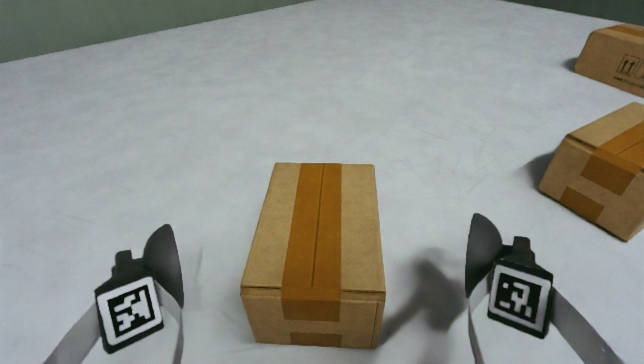

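Call:
execute_actions(
  actions=[
    {"joints":{"gripper_m":0.01,"arm_m":0.408}},
  ],
  cameras=[],
)

Call:
execute_actions(
  actions=[
    {"joints":{"lift_m":1.04}},
  ],
  cameras=[],
)

Call:
execute_actions(
  actions=[
    {"base":{"rotate_rad":1.53},"joints":{"arm_m":0,"wrist_yaw_rad":1.5}},
  ],
  cameras=[],
)

Call:
execute_actions(
  actions=[
    {"base":{"translate_m":0.6},"joints":{"lift_m":0.29,"wrist_yaw_rad":2.62,"wrist_pitch_rad":-0.4}},
  ],
  cameras=[],
)

Call:
execute_actions(
  actions=[
    {"base":{"translate_m":1.0}},
  ],
  cameras=[],
)

Call:
execute_actions(
  actions=[
    {"base":{"translate_m":0.92}},
  ],
  cameras=[],
)

Call:
execute_actions(
  actions=[
    {"base":{"rotate_rad":1.635},"joints":{"lift_m":0.54,"wrist_yaw_rad":0,"wrist_pitch_rad":-0.5}},
  ],
  cameras=["head_camera","wrist_camera"],
)

Scene clock: 115.73 s.
base_odometry: x=+0.093 y=+0.606 heading=-3.129 (m, m, rad; odometry frame)
turned_by_wheels: +0.000 (rad since the last result)
turned_by_imu: +0.001 (rad since the last result)
base_tilt: forward=-1.1 right=+0.6 (deg)
lidar_m: 1.87 1.91 2.58 3.13 2.76 1.96 1.87 1.92 1.12 0.74 0.76 1.81
head_depth_mm: - - 1882 1609 1479 1304 1163 / - 641 1830 1714 1474 1298 1161 / 791 638 1767 1708 1470 1296 1157 / 692 633 1720 1696 1474 1294 1152 / - 631 1638 1650 1435 1286 1149 / 760 626 1092 1588 1432 1288 1148 / 800 623 1088 1127 1429 1283 1144
base_status: not commanded
joint_positions: lift_m=+1.000 arm_m=+0.408 wrist_yaw_rad=-0.598 wrist_pitch_rad=-0.518 wrist_roll_rad=-0.011 gripper_m=+0.011 head_pan_rad=-1.693 head_tilt_rad=-0.889
joint_status: all done
motor_effort: left_wheel=-4(4) right_wheel=+3(4) lift_m=+29(29) arm_m=+3(4) wrist_yaw_rad=-2(2) wrist_pitch_rad=+7(7) wrist_roll_rad=+0(0) gripper_m=-21(100) head_pan_rad=-3(2) head_tilt_rad=-6(6) (%)
hand_pose: x=-0.1402 y=-0.7268 z=+0.9911 quat_wxyz=(+0.604, -0.026, -0.703, -0.375) (m; base frame)
wrist_depth_mm: 514 568 587 571 561 548 543 / 433 422 417 411 405 392 377 / 331 328 323 320 317 309 237 / 270 267 264 183 257 256 209 / 227 224 225 155 211 217 210 / 196 194 139 135 135 190 189 / 173 172 166 136 163 167 166
pictures: none
No camera images: the call's "cameras" was empty. Leave "cameras" out to get every camera's image.

Scene clock: 116.90 s.
base_odometry: x=+0.093 y=+0.606 heading=-3.129 (m, m, rad; odometry frame)
turned_by_wheels: +0.000 (rad since the last result)
turned_by_imu: +0.000 (rad since the last result)
base_tilt: forward=-1.1 right=+0.7 (deg)
lidar_m: 1.87 1.91 2.58 3.10 2.77 1.97 1.87 1.92 1.12 0.74 0.76 1.81
head_depth_mm: 652 652 1848 1600 1480 1304 1163 / 829 641 1822 1711 1477 1298 1163 / 791 637 1770 1698 1477 1297 1155 / 641 634 1720 1699 1466 1288 1155 / 751 630 1637 1664 1432 1293 1154 / 803 626 1092 1583 1435 1283 1148 / 800 622 1086 1125 1421 1279 1146
base_status: not commanded
joint_positions: lift_m=+1.040 arm_m=+0.408 wrist_yaw_rad=-0.598 wrist_pitch_rad=-0.522 wrist_roll_rad=-0.011 gripper_m=+0.011 head_pan_rad=-1.693 head_tilt_rad=-0.889
joint_status: all done
motor_effort: left_wheel=-4(4) right_wheel=+3(3) lift_m=+37(39) arm_m=+3(3) wrist_yaw_rad=-2(2) wrist_pitch_rad=+9(9) wrist_roll_rad=+0(0) gripper_m=-20(19) head_pan_rad=-3(2) head_tilt_rad=-5(6) (%)
hand_pose: x=-0.1398 y=-0.7262 z=+1.0299 quat_wxyz=(+0.603, -0.025, -0.703, -0.376) (m; base frame)
wrist_depth_mm: 516 580 660 688 683 670 - / 513 514 505 487 488 493 399 / 403 401 396 389 382 379 373 / 328 325 321 183 316 313 236 / 279 276 277 156 259 259 223 / 240 239 139 135 135 231 231 / 212 210 203 137 201 204 204
pictures: none
No camera images: the call's "cameras" was empty. Leave "cameras" out to get every camera's image.

Scene clock: 121.10 s.
base_odometry: x=+0.093 y=+0.606 heading=-1.599 (m, m, rad; odometry frame)
turned_by_wheels: +1.530 (rad since the last result)
turned_by_imu: +1.544 (rad since the last result)
base_tilt: forward=-1.1 right=+0.6 (deg)
lidar_m: 3.12 2.89 1.99 1.87 1.91 1.13 0.74 0.76 1.75 1.87 1.90 2.49
head_depth_mm: - - 1942 1720 1481 1302 1162 / - - - 1721 1481 1301 1159 / - - - - 1477 1294 1155 / - - - - 1438 1288 1153 / - - - - - 1285 1151 / 1707 1985 1997 - - 1277 1145 / 1678 1919 2008 1760 - 1276 1142
base_status: done
joint_positions: lift_m=+1.040 arm_m=+0.000 wrist_yaw_rad=+1.499 wrist_pitch_rad=-0.522 wrist_roll_rad=-0.011 gripper_m=+0.011 head_pan_rad=-1.693 head_tilt_rad=-0.889
joint_status: all done
motor_effort: left_wheel=-4(12) right_wheel=+4(10) lift_m=+37(37) arm_m=-1(5) wrist_yaw_rad=+2(6) wrist_pitch_rad=+9(9) wrist_roll_rad=+0(0) gripper_m=-20(22) head_pan_rad=-3(2) head_tilt_rad=-5(6) (%)
hand_pose: x=+0.1881 y=-0.1605 z=+1.0299 quat_wxyz=(+0.627, +0.597, -0.372, +0.335) (m; base frame)
wrist_depth_mm: - - - - - - - / - - - - - - - / - - - - - - - / - - - 183 - - - / - - - 155 - - - / - - 140 135 135 - - / - - - 137 - - -
pictures: none
No camera images: the call's "cameras" was empty. Leave "cameras" out to get every camera's image.

Scene clock: 128.77 s.
base_odometry: x=+0.076 y=+0.006 heading=-1.599 (m, m, rad; odometry frame)
turned_by_wheels: +0.000 (rad since the last result)
turned_by_imu: -0.001 (rad since the last result)
base_tilt: forward=-1.1 right=+0.6 (deg)
lidar_m: 2.51 2.57 2.04 1.92 1.95 1.65 1.35 1.55 1.94 1.81 1.88 2.42
head_depth_mm: 1921 2260 2057 1711 1481 1295 1167 / 1852 2167 2045 1710 1479 1303 1161 / 1801 2101 2038 1705 1472 1302 1176 / 1767 2038 2024 1701 1469 1291 1180 / 1709 1977 2016 1700 1459 1286 1177 / 1680 1914 2007 1691 1457 1286 1145 / 1650 1891 2004 1685 1449 1283 1146
base_status: done
joint_positions: lift_m=+0.290 arm_m=+0.000 wrist_yaw_rad=+2.617 wrist_pitch_rad=-0.429 wrist_roll_rad=-0.011 gripper_m=+0.011 head_pan_rad=-1.693 head_tilt_rad=-0.889
joint_status: all done
motor_effort: left_wheel=-4(7) right_wheel=+3(9) lift_m=+30(30) arm_m=-1(1) wrist_yaw_rad=+4(5) wrist_pitch_rad=+12(14) wrist_roll_rad=+0(0) gripper_m=-20(20) head_pan_rad=-2(1) head_tilt_rad=-5(5) (%)
hand_pose: x=+0.0904 y=+0.0477 z=+0.3002 quat_wxyz=(+0.325, +0.703, -0.032, +0.632) (m; base frame)
wrist_depth_mm: - - - - - - - / - - - - - - - / 944 950 915 939 916 872 878 / 729 739 733 184 726 703 687 / 612 600 620 154 558 579 571 / 507 514 139 135 136 487 491 / - 454 149 136 420 431 427
pictures: none
No camera images: the call's "cameras" was empty. Leave "cameras" out to get every camera's image.

Scene clock: 133.83 s.
base_odometry: x=+0.047 y=-0.994 heading=-1.600 (m, m, rad; odometry frame)
turned_by_wheels: +0.000 (rad since the last result)
turned_by_imu: -0.003 (rad since the last result)
base_tilt: forward=-1.1 right=+0.6 (deg)
lidar_m: 1.52 1.65 2.11 2.00 2.03 2.62 2.31 2.74 1.87 1.76 1.66 1.63
head_depth_mm: 1834 2134 2054 1717 1484 1300 1160 / 1793 2089 2037 1716 1479 1298 1161 / 1750 2015 2025 1707 1469 1293 1175 / 1705 1967 2019 1700 1464 1290 1176 / 1649 1906 2015 1697 1463 1288 1175 / 1619 1848 2005 1683 1463 1283 1150 / 1579 1807 1969 1681 1452 1281 1149
base_status: done
joint_positions: lift_m=+0.290 arm_m=+0.000 wrist_yaw_rad=+2.617 wrist_pitch_rad=-0.429 wrist_roll_rad=-0.011 gripper_m=+0.011 head_pan_rad=-1.693 head_tilt_rad=-0.889
joint_status: not commanded
motor_effort: left_wheel=-3(10) right_wheel=+2(10) lift_m=+30(30) arm_m=-1(1) wrist_yaw_rad=+3(3) wrist_pitch_rad=+12(12) wrist_roll_rad=+0(0) gripper_m=-20(20) head_pan_rad=-2(3) head_tilt_rad=-5(5) (%)
hand_pose: x=+0.0903 y=+0.0478 z=+0.3003 quat_wxyz=(+0.325, +0.703, -0.032, +0.632) (m; base frame)
wrist_depth_mm: - - - - - - - / - - - - - - - / 969 936 913 915 889 887 862 / 756 733 737 184 723 711 686 / 601 608 609 155 562 587 573 / 519 513 140 135 136 501 492 / - 462 150 136 421 430 428
pictures: none
No camera images: the call's "cameras" was empty. Leave "cameras" out to get every camera's image.

Scene clock: 138.67 s.
base_odometry: x=+0.020 y=-1.913 heading=-1.600 (m, m, rad; odometry frame)
turned_by_wheels: +0.000 (rad since the last result)
turned_by_imu: -0.002 (rad since the last result)
base_tilt: forward=-1.1 right=+0.6 (deg)
lidar_m: 0.85 0.62 0.96 2.08 2.12 2.71 3.23 2.61 1.79 1.26 1.28 0.81
head_depth_mm: 1759 2056 2047 1723 1483 1308 1163 / 1711 1986 2030 1711 1480 1298 1156 / 1663 1943 2025 1712 1471 1298 1174 / 1619 1861 2016 1701 1466 1292 1181 / 1582 1816 1978 1694 1459 1289 1174 / 1538 1767 1945 1689 1462 1282 1148 / 1498 1635 1514 1646 1455 1282 1143
base_status: done
joint_positions: lift_m=+0.290 arm_m=+0.000 wrist_yaw_rad=+2.618 wrist_pitch_rad=-0.429 wrist_roll_rad=-0.011 gripper_m=+0.011 head_pan_rad=-1.693 head_tilt_rad=-0.889
joint_status: not commanded
motor_effort: left_wheel=-3(9) right_wheel=+2(9) lift_m=+30(30) arm_m=-1(1) wrist_yaw_rad=+3(3) wrist_pitch_rad=+11(12) wrist_roll_rad=+0(0) gripper_m=-21(20) head_pan_rad=-2(3) head_tilt_rad=-5(6) (%)
hand_pose: x=+0.0903 y=+0.0478 z=+0.3003 quat_wxyz=(+0.325, +0.703, -0.032, +0.632) (m; base frame)
wrist_depth_mm: - - - 968 - 799 593 / - - - - - 629 640 / 939 947 909 916 924 647 634 / 739 738 722 183 718 600 529 / 614 601 605 155 552 569 520 / 514 511 140 134 136 499 483 / - 463 149 136 420 426 429
pictures: none
No camera images: the call's "cameras" was empty. Leave "cameras" out to get every camera's image.

Scene clock: 142.27 s.
base_odometry: x=+0.020 y=-1.913 heading=+0.035 (m, m, rad; odometry frame)
turned_by_wheels: +1.635 (rad since the last result)
turned_by_imu: +1.649 (rad since the last result)
base_tilt: forward=-1.1 right=+0.6 (deg)
lidar_m: 2.08 2.15 2.89 3.22 2.44 1.76 1.26 1.29 0.81 0.80 0.63 0.97
head_depth_mm: 607 959 1130 1132 1378 1304 1160 / 603 936 1123 1075 1389 1298 1181 / 600 918 1092 1101 1360 1300 - / 569 901 1066 1096 1327 1270 - / 565 885 1046 1089 1320 1232 1151 / 560 869 1019 1089 1294 1265 1144 / 556 853 1000 1060 1152 1283 1149
base_status: done
joint_positions: lift_m=+0.540 arm_m=+0.000 wrist_yaw_rad=+0.003 wrist_pitch_rad=-0.522 wrist_roll_rad=-0.011 gripper_m=+0.011 head_pan_rad=-1.693 head_tilt_rad=-0.889
joint_status: all done
motor_effort: left_wheel=-4(12) right_wheel=+3(9) lift_m=+37(40) arm_m=-1(1) wrist_yaw_rad=-3(6) wrist_pitch_rad=+9(11) wrist_roll_rad=+0(0) gripper_m=-20(20) head_pan_rad=-2(2) head_tilt_rad=-6(5) (%)
hand_pose: x=-0.0209 y=-0.3553 z=+0.5299 quat_wxyz=(+0.687, +0.185, -0.679, -0.181) (m; base frame)
wrist_depth_mm: 338 443 554 563 552 559 553 / 621 442 509 497 492 479 439 / 719 398 413 404 400 414 407 / 802 496 744 183 778 786 638 / 832 821 656 155 703 699 635 / 746 756 139 135 135 629 648 / 661 664 631 136 625 637 632
pictures: head_camera (sideways: a quarter turn clockwise sets it upright), wrist_camera
camera_calibration (this result's frames):
head_camera: T_world_to_cam=[[0.105941, 0.749679, -0.653267, 0.865643], [0.988354, -0.151556, -0.0136409, 0.0169033], [-0.109233, -0.644214, -0.757005, 0.944152], [0, 0, 0, 1]] pos_world=[-0.00528105, -0.0381563, 1.28045]
wrist_camera: T_world_to_cam=[[-0.999769, 0.0169198, -0.013259, -0.00803716], [0.0210163, 0.639783, -0.768268, 0.676796], [-0.00451602, -0.768369, -0.639991, 0.229607], [0, 0, 0, 1]] pos_world=[-0.0212221, -0.256444, 0.666801]
Images, in order (width x height): head_camera 896x504, wrist_camera 644x364.

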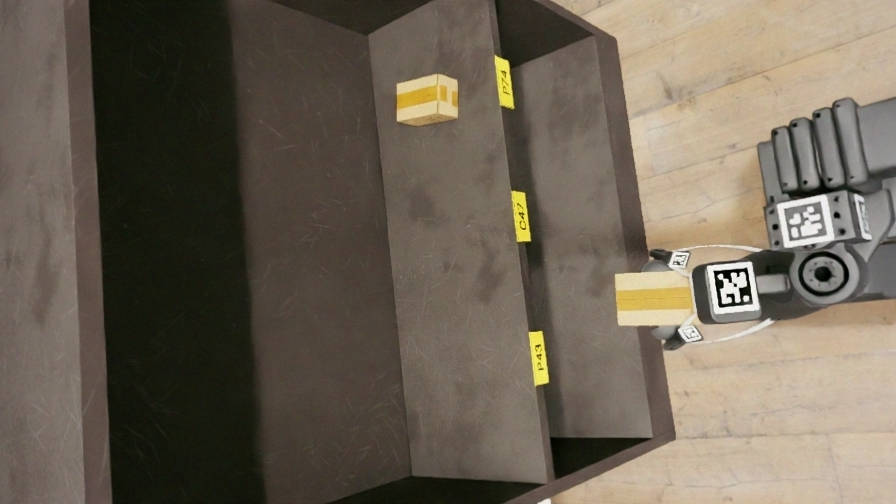

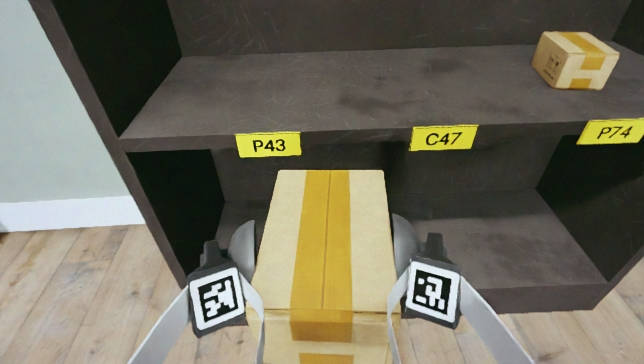

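Call:
execute_actions(
  actions=[
    {"base":{"translate_m":0.062},"joints":{"arm_m":0.355}},
  ],
  cameras=[],
)

Call:
execute_actions(
  actions=[
    {"joints":{"lift_m":0.503}},
  ],
  cameras=[],
)

Call:
execute_actions(
  actions=[
    {"joints":{"gripper_m":0.11}},
  ],
  cameras=[],
)

Call:
execute_actions(
  actions=[
    {"joints":{"arm_m":0,"lift_m":0.52}},
  ],
  cameras=["wrist_camera"],
)

Call:
execute_actions(
  actions=[
    {"base":{"rotate_rad":1.295},"joints":{"lift_m":0.29,"wrist_yaw_rad":2.62,"wrist_pitch_rad":-0.4,"gripper_m":0.06}},
  ],
  cameras=[],
)

Call:
execute_actions(
  actions=[
    {"base":{"translate_m":1.0}},
  ],
  cameras=[],
)

Call:
execute_actions(
  actions=[
    {"base":{"translate_m":1.0}},
  ],
  cameras=[],
)

Call:
execute_actions(
  actions=[
    {"base":{"translate_m":0.63},"joints":{"lift_m":0.9}},
  ],
  cameras=[],
)

Call:
execute_actions(
  actions=[
    {"base":{"rotate_rad":1.855},"joints":{"lift_m":1.08,"wrist_yaw_rad":0,"wrist_pitch_rad":-0.3,"gripper_m":0.17}},
  ],
  cameras=["wrist_camera"],
)

Scene clock: 148.33 s.
base_odometry: x=+0.082 y=-1.911 heading=+0.035 (m, m, rad; odometry frame)
turned_by_wheels: +0.000 (rad since the last result)
turned_by_imu: +0.001 (rad since the last result)
base_tilt: forward=-1.1 right=+0.7 (deg)
lidar_m: 2.02 2.08 2.80 3.26 2.53 1.81 1.32 0.85 0.87 0.61 0.61 0.92
head_depth_mm: 605 957 1145 1089 1391 1303 1161 / 602 940 1118 1086 1385 1302 1180 / 598 918 1091 1099 1371 - 1147 / 569 902 1063 1173 1322 1291 1155 / 564 885 1044 - 1314 1285 1150 / 560 870 1023 1086 1247 1261 1150 / 556 839 931 964 1421 1280 1150
base_status: done
joint_positions: lift_m=+0.540 arm_m=+0.355 wrist_yaw_rad=+0.002 wrist_pitch_rad=-0.523 wrist_roll_rad=-0.011 gripper_m=+0.011 head_pan_rad=-1.693 head_tilt_rad=-0.889
joint_status: all done
motor_effort: left_wheel=-4(7) right_wheel=+3(8) lift_m=+37(37) arm_m=+3(6) wrist_yaw_rad=-2(3) wrist_pitch_rad=+9(9) wrist_roll_rad=+0(0) gripper_m=-21(20) head_pan_rad=-2(2) head_tilt_rad=-5(5) (%)
hand_pose: x=-0.0212 y=-0.7097 z=+0.5298 quat_wxyz=(+0.687, +0.184, -0.679, -0.181) (m; base frame)
wrist_depth_mm: 219 229 230 230 234 236 238 / 220 250 256 256 260 261 265 / 215 273 285 287 291 294 296 / 216 300 310 184 309 314 308 / 211 266 272 155 257 261 260 / 211 237 140 134 136 229 227 / 199 207 202 136 199 203 201
pictures: none
No camera images: the call's "cameras" was empty. Leave "cameras" out to get every camera's image.

Scene clock: 149.47 s.
base_odometry: x=+0.082 y=-1.911 heading=+0.035 (m, m, rad; odometry frame)
turned_by_wheels: +0.000 (rad since the last result)
turned_by_imu: +0.000 (rad since the last result)
base_tilt: forward=-1.1 right=+0.7 (deg)
lidar_m: 2.02 2.08 2.81 3.27 2.53 1.81 1.33 0.85 0.88 0.61 0.61 0.92
head_depth_mm: 606 958 1144 1086 1395 1300 1164 / 603 937 1120 1086 1386 1298 1176 / 599 920 1088 1101 1354 - - / 569 899 1067 1146 1323 1289 1151 / 565 885 1044 1139 1320 1286 1154 / 560 870 1020 1086 1250 1263 1149 / 556 840 929 966 1428 1284 1146
base_status: not commanded
joint_positions: lift_m=+0.503 arm_m=+0.355 wrist_yaw_rad=+0.002 wrist_pitch_rad=-0.523 wrist_roll_rad=-0.011 gripper_m=+0.011 head_pan_rad=-1.693 head_tilt_rad=-0.889
joint_status: all done
motor_effort: left_wheel=-4(4) right_wheel=+3(3) lift_m=+30(32) arm_m=+3(3) wrist_yaw_rad=-2(2) wrist_pitch_rad=+9(9) wrist_roll_rad=+0(0) gripper_m=-20(20) head_pan_rad=-2(2) head_tilt_rad=-5(6) (%)
hand_pose: x=-0.0212 y=-0.7097 z=+0.4930 quat_wxyz=(+0.687, +0.185, -0.679, -0.181) (m; base frame)
wrist_depth_mm: 218 227 231 232 233 235 239 / 217 251 252 256 259 262 264 / 217 273 284 285 289 285 289 / 215 264 264 183 256 254 252 / 212 224 226 154 212 217 215 / 193 195 140 135 136 188 187 / 172 172 167 136 164 167 166
pictures: none
No camera images: the call's "cameras" was empty. Leave "cameras" out to get every camera's image.

Scene clock: 150.97 s.
base_odometry: x=+0.082 y=-1.911 heading=+0.035 (m, m, rad; odometry frame)
turned_by_wheels: +0.000 (rad since the last result)
turned_by_imu: +0.000 (rad since the last result)
base_tilt: forward=-1.1 right=+0.6 (deg)
lidar_m: 2.02 2.08 2.81 3.27 2.54 1.82 1.33 0.85 0.88 0.61 0.61 0.92
head_depth_mm: 607 955 1146 1083 1386 1303 1167 / 603 937 1120 1088 1390 1300 1181 / 598 920 1094 1098 1360 - - / 569 901 1070 1147 1324 1290 1157 / 564 886 1048 1140 1320 1291 1152 / 560 866 1020 1088 1250 1264 1149 / 555 839 929 966 1420 1281 1145
base_status: not commanded
joint_positions: lift_m=+0.503 arm_m=+0.355 wrist_yaw_rad=+0.002 wrist_pitch_rad=-0.519 wrist_roll_rad=-0.011 gripper_m=+0.110 head_pan_rad=-1.693 head_tilt_rad=-0.889
joint_status: all done
motor_effort: left_wheel=-4(4) right_wheel=+3(4) lift_m=+30(30) arm_m=+3(3) wrist_yaw_rad=-2(2) wrist_pitch_rad=+7(9) wrist_roll_rad=+0(0) gripper_m=+0(88) head_pan_rad=-2(2) head_tilt_rad=-6(5) (%)
hand_pose: x=-0.0212 y=-0.7102 z=+0.4937 quat_wxyz=(+0.687, +0.183, -0.679, -0.180) (m; base frame)
wrist_depth_mm: 219 227 230 232 233 234 236 / 217 250 255 254 258 261 264 / 218 271 285 287 288 285 285 / 214 267 262 186 258 257 256 / 213 228 223 158 215 221 216 / 193 199 185 136 183 195 188 / 174 167 167 142 164 165 167
pictures: none
No camera images: the call's "cameras" was empty. Leave "cameras" out to get every camera's image.

Scene clock: 154.80 s.
base_odometry: x=+0.082 y=-1.911 heading=+0.035 (m, m, rad; odometry frame)
turned_by_wheels: +0.000 (rad since the last result)
turned_by_imu: +0.001 (rad since the last result)
base_tilt: forward=-1.1 right=+0.7 (deg)
lidar_m: 2.02 2.08 2.80 3.29 2.53 1.82 1.33 0.86 0.87 0.61 0.61 0.92
head_depth_mm: 607 958 1147 1085 1391 1301 1164 / 602 939 1119 1087 1390 1293 1179 / 598 919 1090 1100 1355 1288 - / 569 901 1068 1096 1329 1303 - / 564 885 1046 1048 1302 1302 1143 / 561 870 1019 1086 1250 1266 1150 / 556 836 931 966 1427 1283 1145
base_status: not commanded
joint_positions: lift_m=+0.520 arm_m=+0.000 wrist_yaw_rad=+0.002 wrist_pitch_rad=-0.518 wrist_roll_rad=-0.011 gripper_m=+0.110 head_pan_rad=-1.693 head_tilt_rad=-0.889
joint_status: all done
motor_effort: left_wheel=-4(4) right_wheel=+3(3) lift_m=+36(40) arm_m=-1(5) wrist_yaw_rad=-2(3) wrist_pitch_rad=+7(8) wrist_roll_rad=+0(0) gripper_m=+0(0) head_pan_rad=-2(2) head_tilt_rad=-7(4) (%)
hand_pose: x=-0.0212 y=-0.3559 z=+0.5107 quat_wxyz=(+0.687, +0.183, -0.679, -0.180) (m; base frame)
wrist_depth_mm: 575 347 546 544 548 560 548 / 649 408 461 427 441 440 435 / 710 707 394 396 683 393 636 / 784 771 620 768 765 770 696 / 840 831 660 707 669 704 659 / 735 742 602 616 618 631 605 / 645 624 644 632 620 613 616
pictures: wrist_camera
camera_calibration (this result's frames):
wrist_camera: T_world_to_cam=[[-0.999749, 0.0179977, -0.0133282, -0.00809906], [0.0217406, 0.637068, -0.770501, 0.662558], [-0.00537623, -0.770597, -0.6373, 0.214695], [0, 0, 0, 1]] pos_world=[-0.0213472, -0.256505, 0.647218]
Images, in order (width x height): wrist_camera 644x364.

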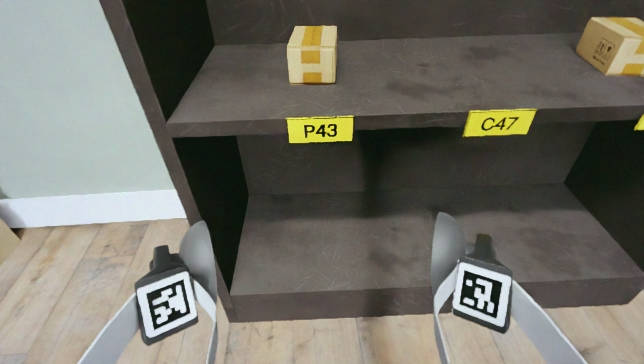

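Scene clock: 158.07 s.
base_odometry: x=+0.082 y=-1.911 heading=+1.330 (m, m, rad; odometry frame)
turned_by_wheels: +1.295 (rad since the last result)
turned_by_imu: +1.306 (rad since the last result)
base_tilt: forward=-1.1 right=+0.7 (deg)
lidar_m: 3.27 3.24 2.06 1.74 1.74 0.85 0.85 0.61 0.92 1.60 2.01 2.29
head_depth_mm: 844 1005 1241 1523 1490 1304 1164 / 1199 980 1143 1459 1476 1302 1159 / 1419 1237 1763 1555 1472 1297 1176 / 1500 1778 1865 1666 1466 1288 1187 / 1516 2156 1961 1690 1457 1291 1177 / 1946 2218 1986 1692 1463 1284 1147 / 1857 2113 1995 1683 1454 1285 1143
base_status: done
joint_positions: lift_m=+0.290 arm_m=+0.000 wrist_yaw_rad=+2.617 wrist_pitch_rad=-0.419 wrist_roll_rad=-0.011 gripper_m=+0.060 head_pan_rad=-1.693 head_tilt_rad=-0.889
joint_status: all done
motor_effort: left_wheel=-4(11) right_wheel=+4(9) lift_m=+29(29) arm_m=-1(1) wrist_yaw_rad=+4(6) wrist_pitch_rad=+8(10) wrist_roll_rad=+0(0) gripper_m=+0(84) head_pan_rad=-2(3) head_tilt_rad=-5(5) (%)
hand_pose: x=+0.0910 y=+0.0488 z=+0.3025 quat_wxyz=(+0.322, +0.702, -0.035, +0.634) (m; base frame)
wrist_depth_mm: - - - - - - - / - - - - - - - / - 967 948 933 914 897 879 / 775 746 746 727 733 716 697 / 615 606 628 612 609 583 575 / 522 521 - 507 - 504 491 / 463 460 438 440 437 436 430
pictures: none
No camera images: the call's "cameras" was empty. Leave "cameras" out to get every camera's image.

Scene clock: 163.13 s.
base_odometry: x=+0.321 y=-0.940 heading=+1.330 (m, m, rad; odometry frame)
turned_by_wheels: +0.000 (rad since the last result)
turned_by_imu: -0.003 (rad since the last result)
base_tilt: forward=-1.1 right=+0.6 (deg)
lidar_m: 2.49 2.30 2.39 2.04 2.04 1.91 1.56 1.59 1.96 1.72 1.72 1.95
head_depth_mm: 2146 2435 2034 1711 1476 1304 1163 / 2033 2342 2043 1710 1471 1297 1157 / 1909 2224 2038 1714 1467 1294 1171 / 1814 2107 2022 1700 1472 1297 1180 / 1733 1984 2024 1691 1466 1285 1179 / 1648 1874 1995 1692 1457 1286 1149 / 1394 1787 1943 1679 1455 1279 1147
base_status: done
joint_positions: lift_m=+0.290 arm_m=+0.000 wrist_yaw_rad=+2.617 wrist_pitch_rad=-0.419 wrist_roll_rad=-0.011 gripper_m=+0.060 head_pan_rad=-1.693 head_tilt_rad=-0.889
joint_status: not commanded
motor_effort: left_wheel=-3(10) right_wheel=+1(12) lift_m=+30(30) arm_m=-1(1) wrist_yaw_rad=+3(4) wrist_pitch_rad=+8(8) wrist_roll_rad=+0(0) gripper_m=+1(0) head_pan_rad=-2(2) head_tilt_rad=-5(5) (%)
hand_pose: x=+0.0910 y=+0.0489 z=+0.3026 quat_wxyz=(+0.322, +0.702, -0.035, +0.634) (m; base frame)
wrist_depth_mm: - - - - - - - / - - - - - - - / - 968 928 950 918 919 877 / 756 746 733 729 725 702 700 / 611 610 625 591 616 579 575 / 526 514 - 513 - 506 505 / 460 458 444 446 437 436 425
pictures: none
No camera images: the call's "cameras" was empty. Leave "cameras" out to get every camera's image.

Scene clock: 168.23 s.
base_odometry: x=+0.560 y=+0.031 heading=+1.330 (m, m, rad; odometry frame)
turned_by_wheels: +0.000 (rad since the last result)
turned_by_imu: -0.003 (rad since the last result)
base_tilt: forward=-1.1 right=+0.6 (deg)
lidar_m: 1.49 1.41 1.49 2.31 2.34 2.64 2.55 2.49 1.70 1.42 1.42 1.61
head_depth_mm: 1764 2102 2041 1719 1483 1300 1166 / 1445 1960 2052 1712 1478 1295 1160 / 1377 1835 2005 1700 1464 1290 1174 / 1434 1735 1945 1706 1468 1291 1179 / 1416 1635 1877 1685 1470 1285 1174 / 1356 1548 1803 1682 1457 1286 1148 / 1298 1467 1705 1687 1456 1277 1144
base_status: done
joint_positions: lift_m=+0.290 arm_m=+0.000 wrist_yaw_rad=+2.617 wrist_pitch_rad=-0.419 wrist_roll_rad=-0.011 gripper_m=+0.060 head_pan_rad=-1.693 head_tilt_rad=-0.889
joint_status: not commanded
motor_effort: left_wheel=-2(9) right_wheel=+1(10) lift_m=+30(30) arm_m=-1(1) wrist_yaw_rad=+3(3) wrist_pitch_rad=+7(8) wrist_roll_rad=+0(0) gripper_m=+0(1) head_pan_rad=-2(2) head_tilt_rad=-6(5) (%)
hand_pose: x=+0.0910 y=+0.0489 z=+0.3026 quat_wxyz=(+0.322, +0.702, -0.035, +0.634) (m; base frame)
wrist_depth_mm: - - - - - - - / - - - - - - - / - 977 964 940 915 939 874 / 776 741 769 740 721 707 714 / 614 601 623 594 618 579 584 / 517 522 - 514 - 500 494 / - 460 449 442 433 433 435
pictures: none
No camera images: the call's "cameras" was empty. Leave "cameras" out to get every camera's image.

Scene clock: 175.17 s.
base_odometry: x=+0.711 y=+0.643 heading=+1.330 (m, m, rad; odometry frame)
turned_by_wheels: +0.000 (rad since the last result)
turned_by_imu: -0.001 (rad since the last result)
base_tilt: forward=-1.1 right=+0.6 (deg)
lidar_m: 0.87 1.33 0.95 2.48 2.50 2.85 3.16 2.70 1.47 1.23 1.23 1.40
head_depth_mm: 1520 1809 2008 1805 - 1260 1166 / 1438 1699 1944 1791 - 1279 1162 / 1359 1584 1879 1817 - 1269 1158 / 1289 1492 1758 1722 - - 1154 / 1223 1409 1658 1728 - - - / 1167 1332 1548 1693 - 1286 - / 1117 1267 1458 1637 1477 1275 1159
base_status: done
joint_positions: lift_m=+0.900 arm_m=+0.000 wrist_yaw_rad=+2.618 wrist_pitch_rad=-0.419 wrist_roll_rad=-0.011 gripper_m=+0.060 head_pan_rad=-1.693 head_tilt_rad=-0.889
joint_status: all done
motor_effort: left_wheel=-3(10) right_wheel=+1(9) lift_m=+36(39) arm_m=-1(1) wrist_yaw_rad=+3(3) wrist_pitch_rad=+7(8) wrist_roll_rad=+0(0) gripper_m=+0(0) head_pan_rad=-2(2) head_tilt_rad=-5(5) (%)
hand_pose: x=+0.0910 y=+0.0490 z=+0.9124 quat_wxyz=(+0.322, +0.702, -0.035, +0.634) (m; base frame)
wrist_depth_mm: - - - - 566 467 400 / - - - - - - - / - - - - - - - / - - - - - - - / - - - - - - - / - - - - - - - / - - - - - - -
pictures: none
No camera images: the call's "cameras" was empty. Leave "cameras" out to get every camera's image.

Scene clock: 179.07 s.
base_odometry: x=+0.711 y=+0.643 heading=-3.099 (m, m, rad; odometry frame)
turned_by_wheels: +1.855 (rad since the last result)
turned_by_imu: +1.871 (rad since the last result)
base_tilt: forward=-1.1 right=+0.6 (deg)
lidar_m: 2.50 2.61 3.33 3.08 1.79 1.29 1.23 1.27 1.39 0.87 0.95 1.14
head_depth_mm: - - - 1637 1482 1301 1163 / - - - 1671 1478 1297 1159 / - - - 1628 1471 1297 1158 / - - - - 1452 1288 1152 / - - - 1615 1454 1290 1152 / 634 635 1626 1693 1460 1285 1147 / 801 617 1583 1680 1449 1281 1143
base_status: done
joint_positions: lift_m=+1.080 arm_m=+0.000 wrist_yaw_rad=+0.003 wrist_pitch_rad=-0.320 wrist_roll_rad=-0.011 gripper_m=+0.170 head_pan_rad=-1.693 head_tilt_rad=-0.889
joint_status: all done
motor_effort: left_wheel=-4(9) right_wheel=+4(7) lift_m=+36(40) arm_m=-1(1) wrist_yaw_rad=-3(4) wrist_pitch_rad=+8(9) wrist_roll_rad=+0(0) gripper_m=+1(89) head_pan_rad=-2(2) head_tilt_rad=-6(5) (%)
hand_pose: x=-0.0209 y=-0.3809 z=+1.1151 quat_wxyz=(+0.702, +0.114, -0.694, -0.111) (m; base frame)
wrist_depth_mm: 929 954 973 953 982 - - / - - - - - - - / 821 805 789 770 - - - / 586 574 541 528 551 - - / 434 424 445 437 433 - - / 370 379 374 376 381 382 - / - - - - - - -
pictures: wrist_camera
camera_calibration (this result's frames):
wrist_camera: T_world_to_cam=[[-0.99976, 0.0138597, -0.0169562, 0.00318452], [0.0214943, 0.472669, -0.880978, 1.20478], [-0.0041954, -0.881131, -0.472853, 0.355181], [0, 0, 0, 1]] pos_world=[-0.021222, -0.256545, 1.22939]
Images, in order (width x height): wrist_camera 644x364.

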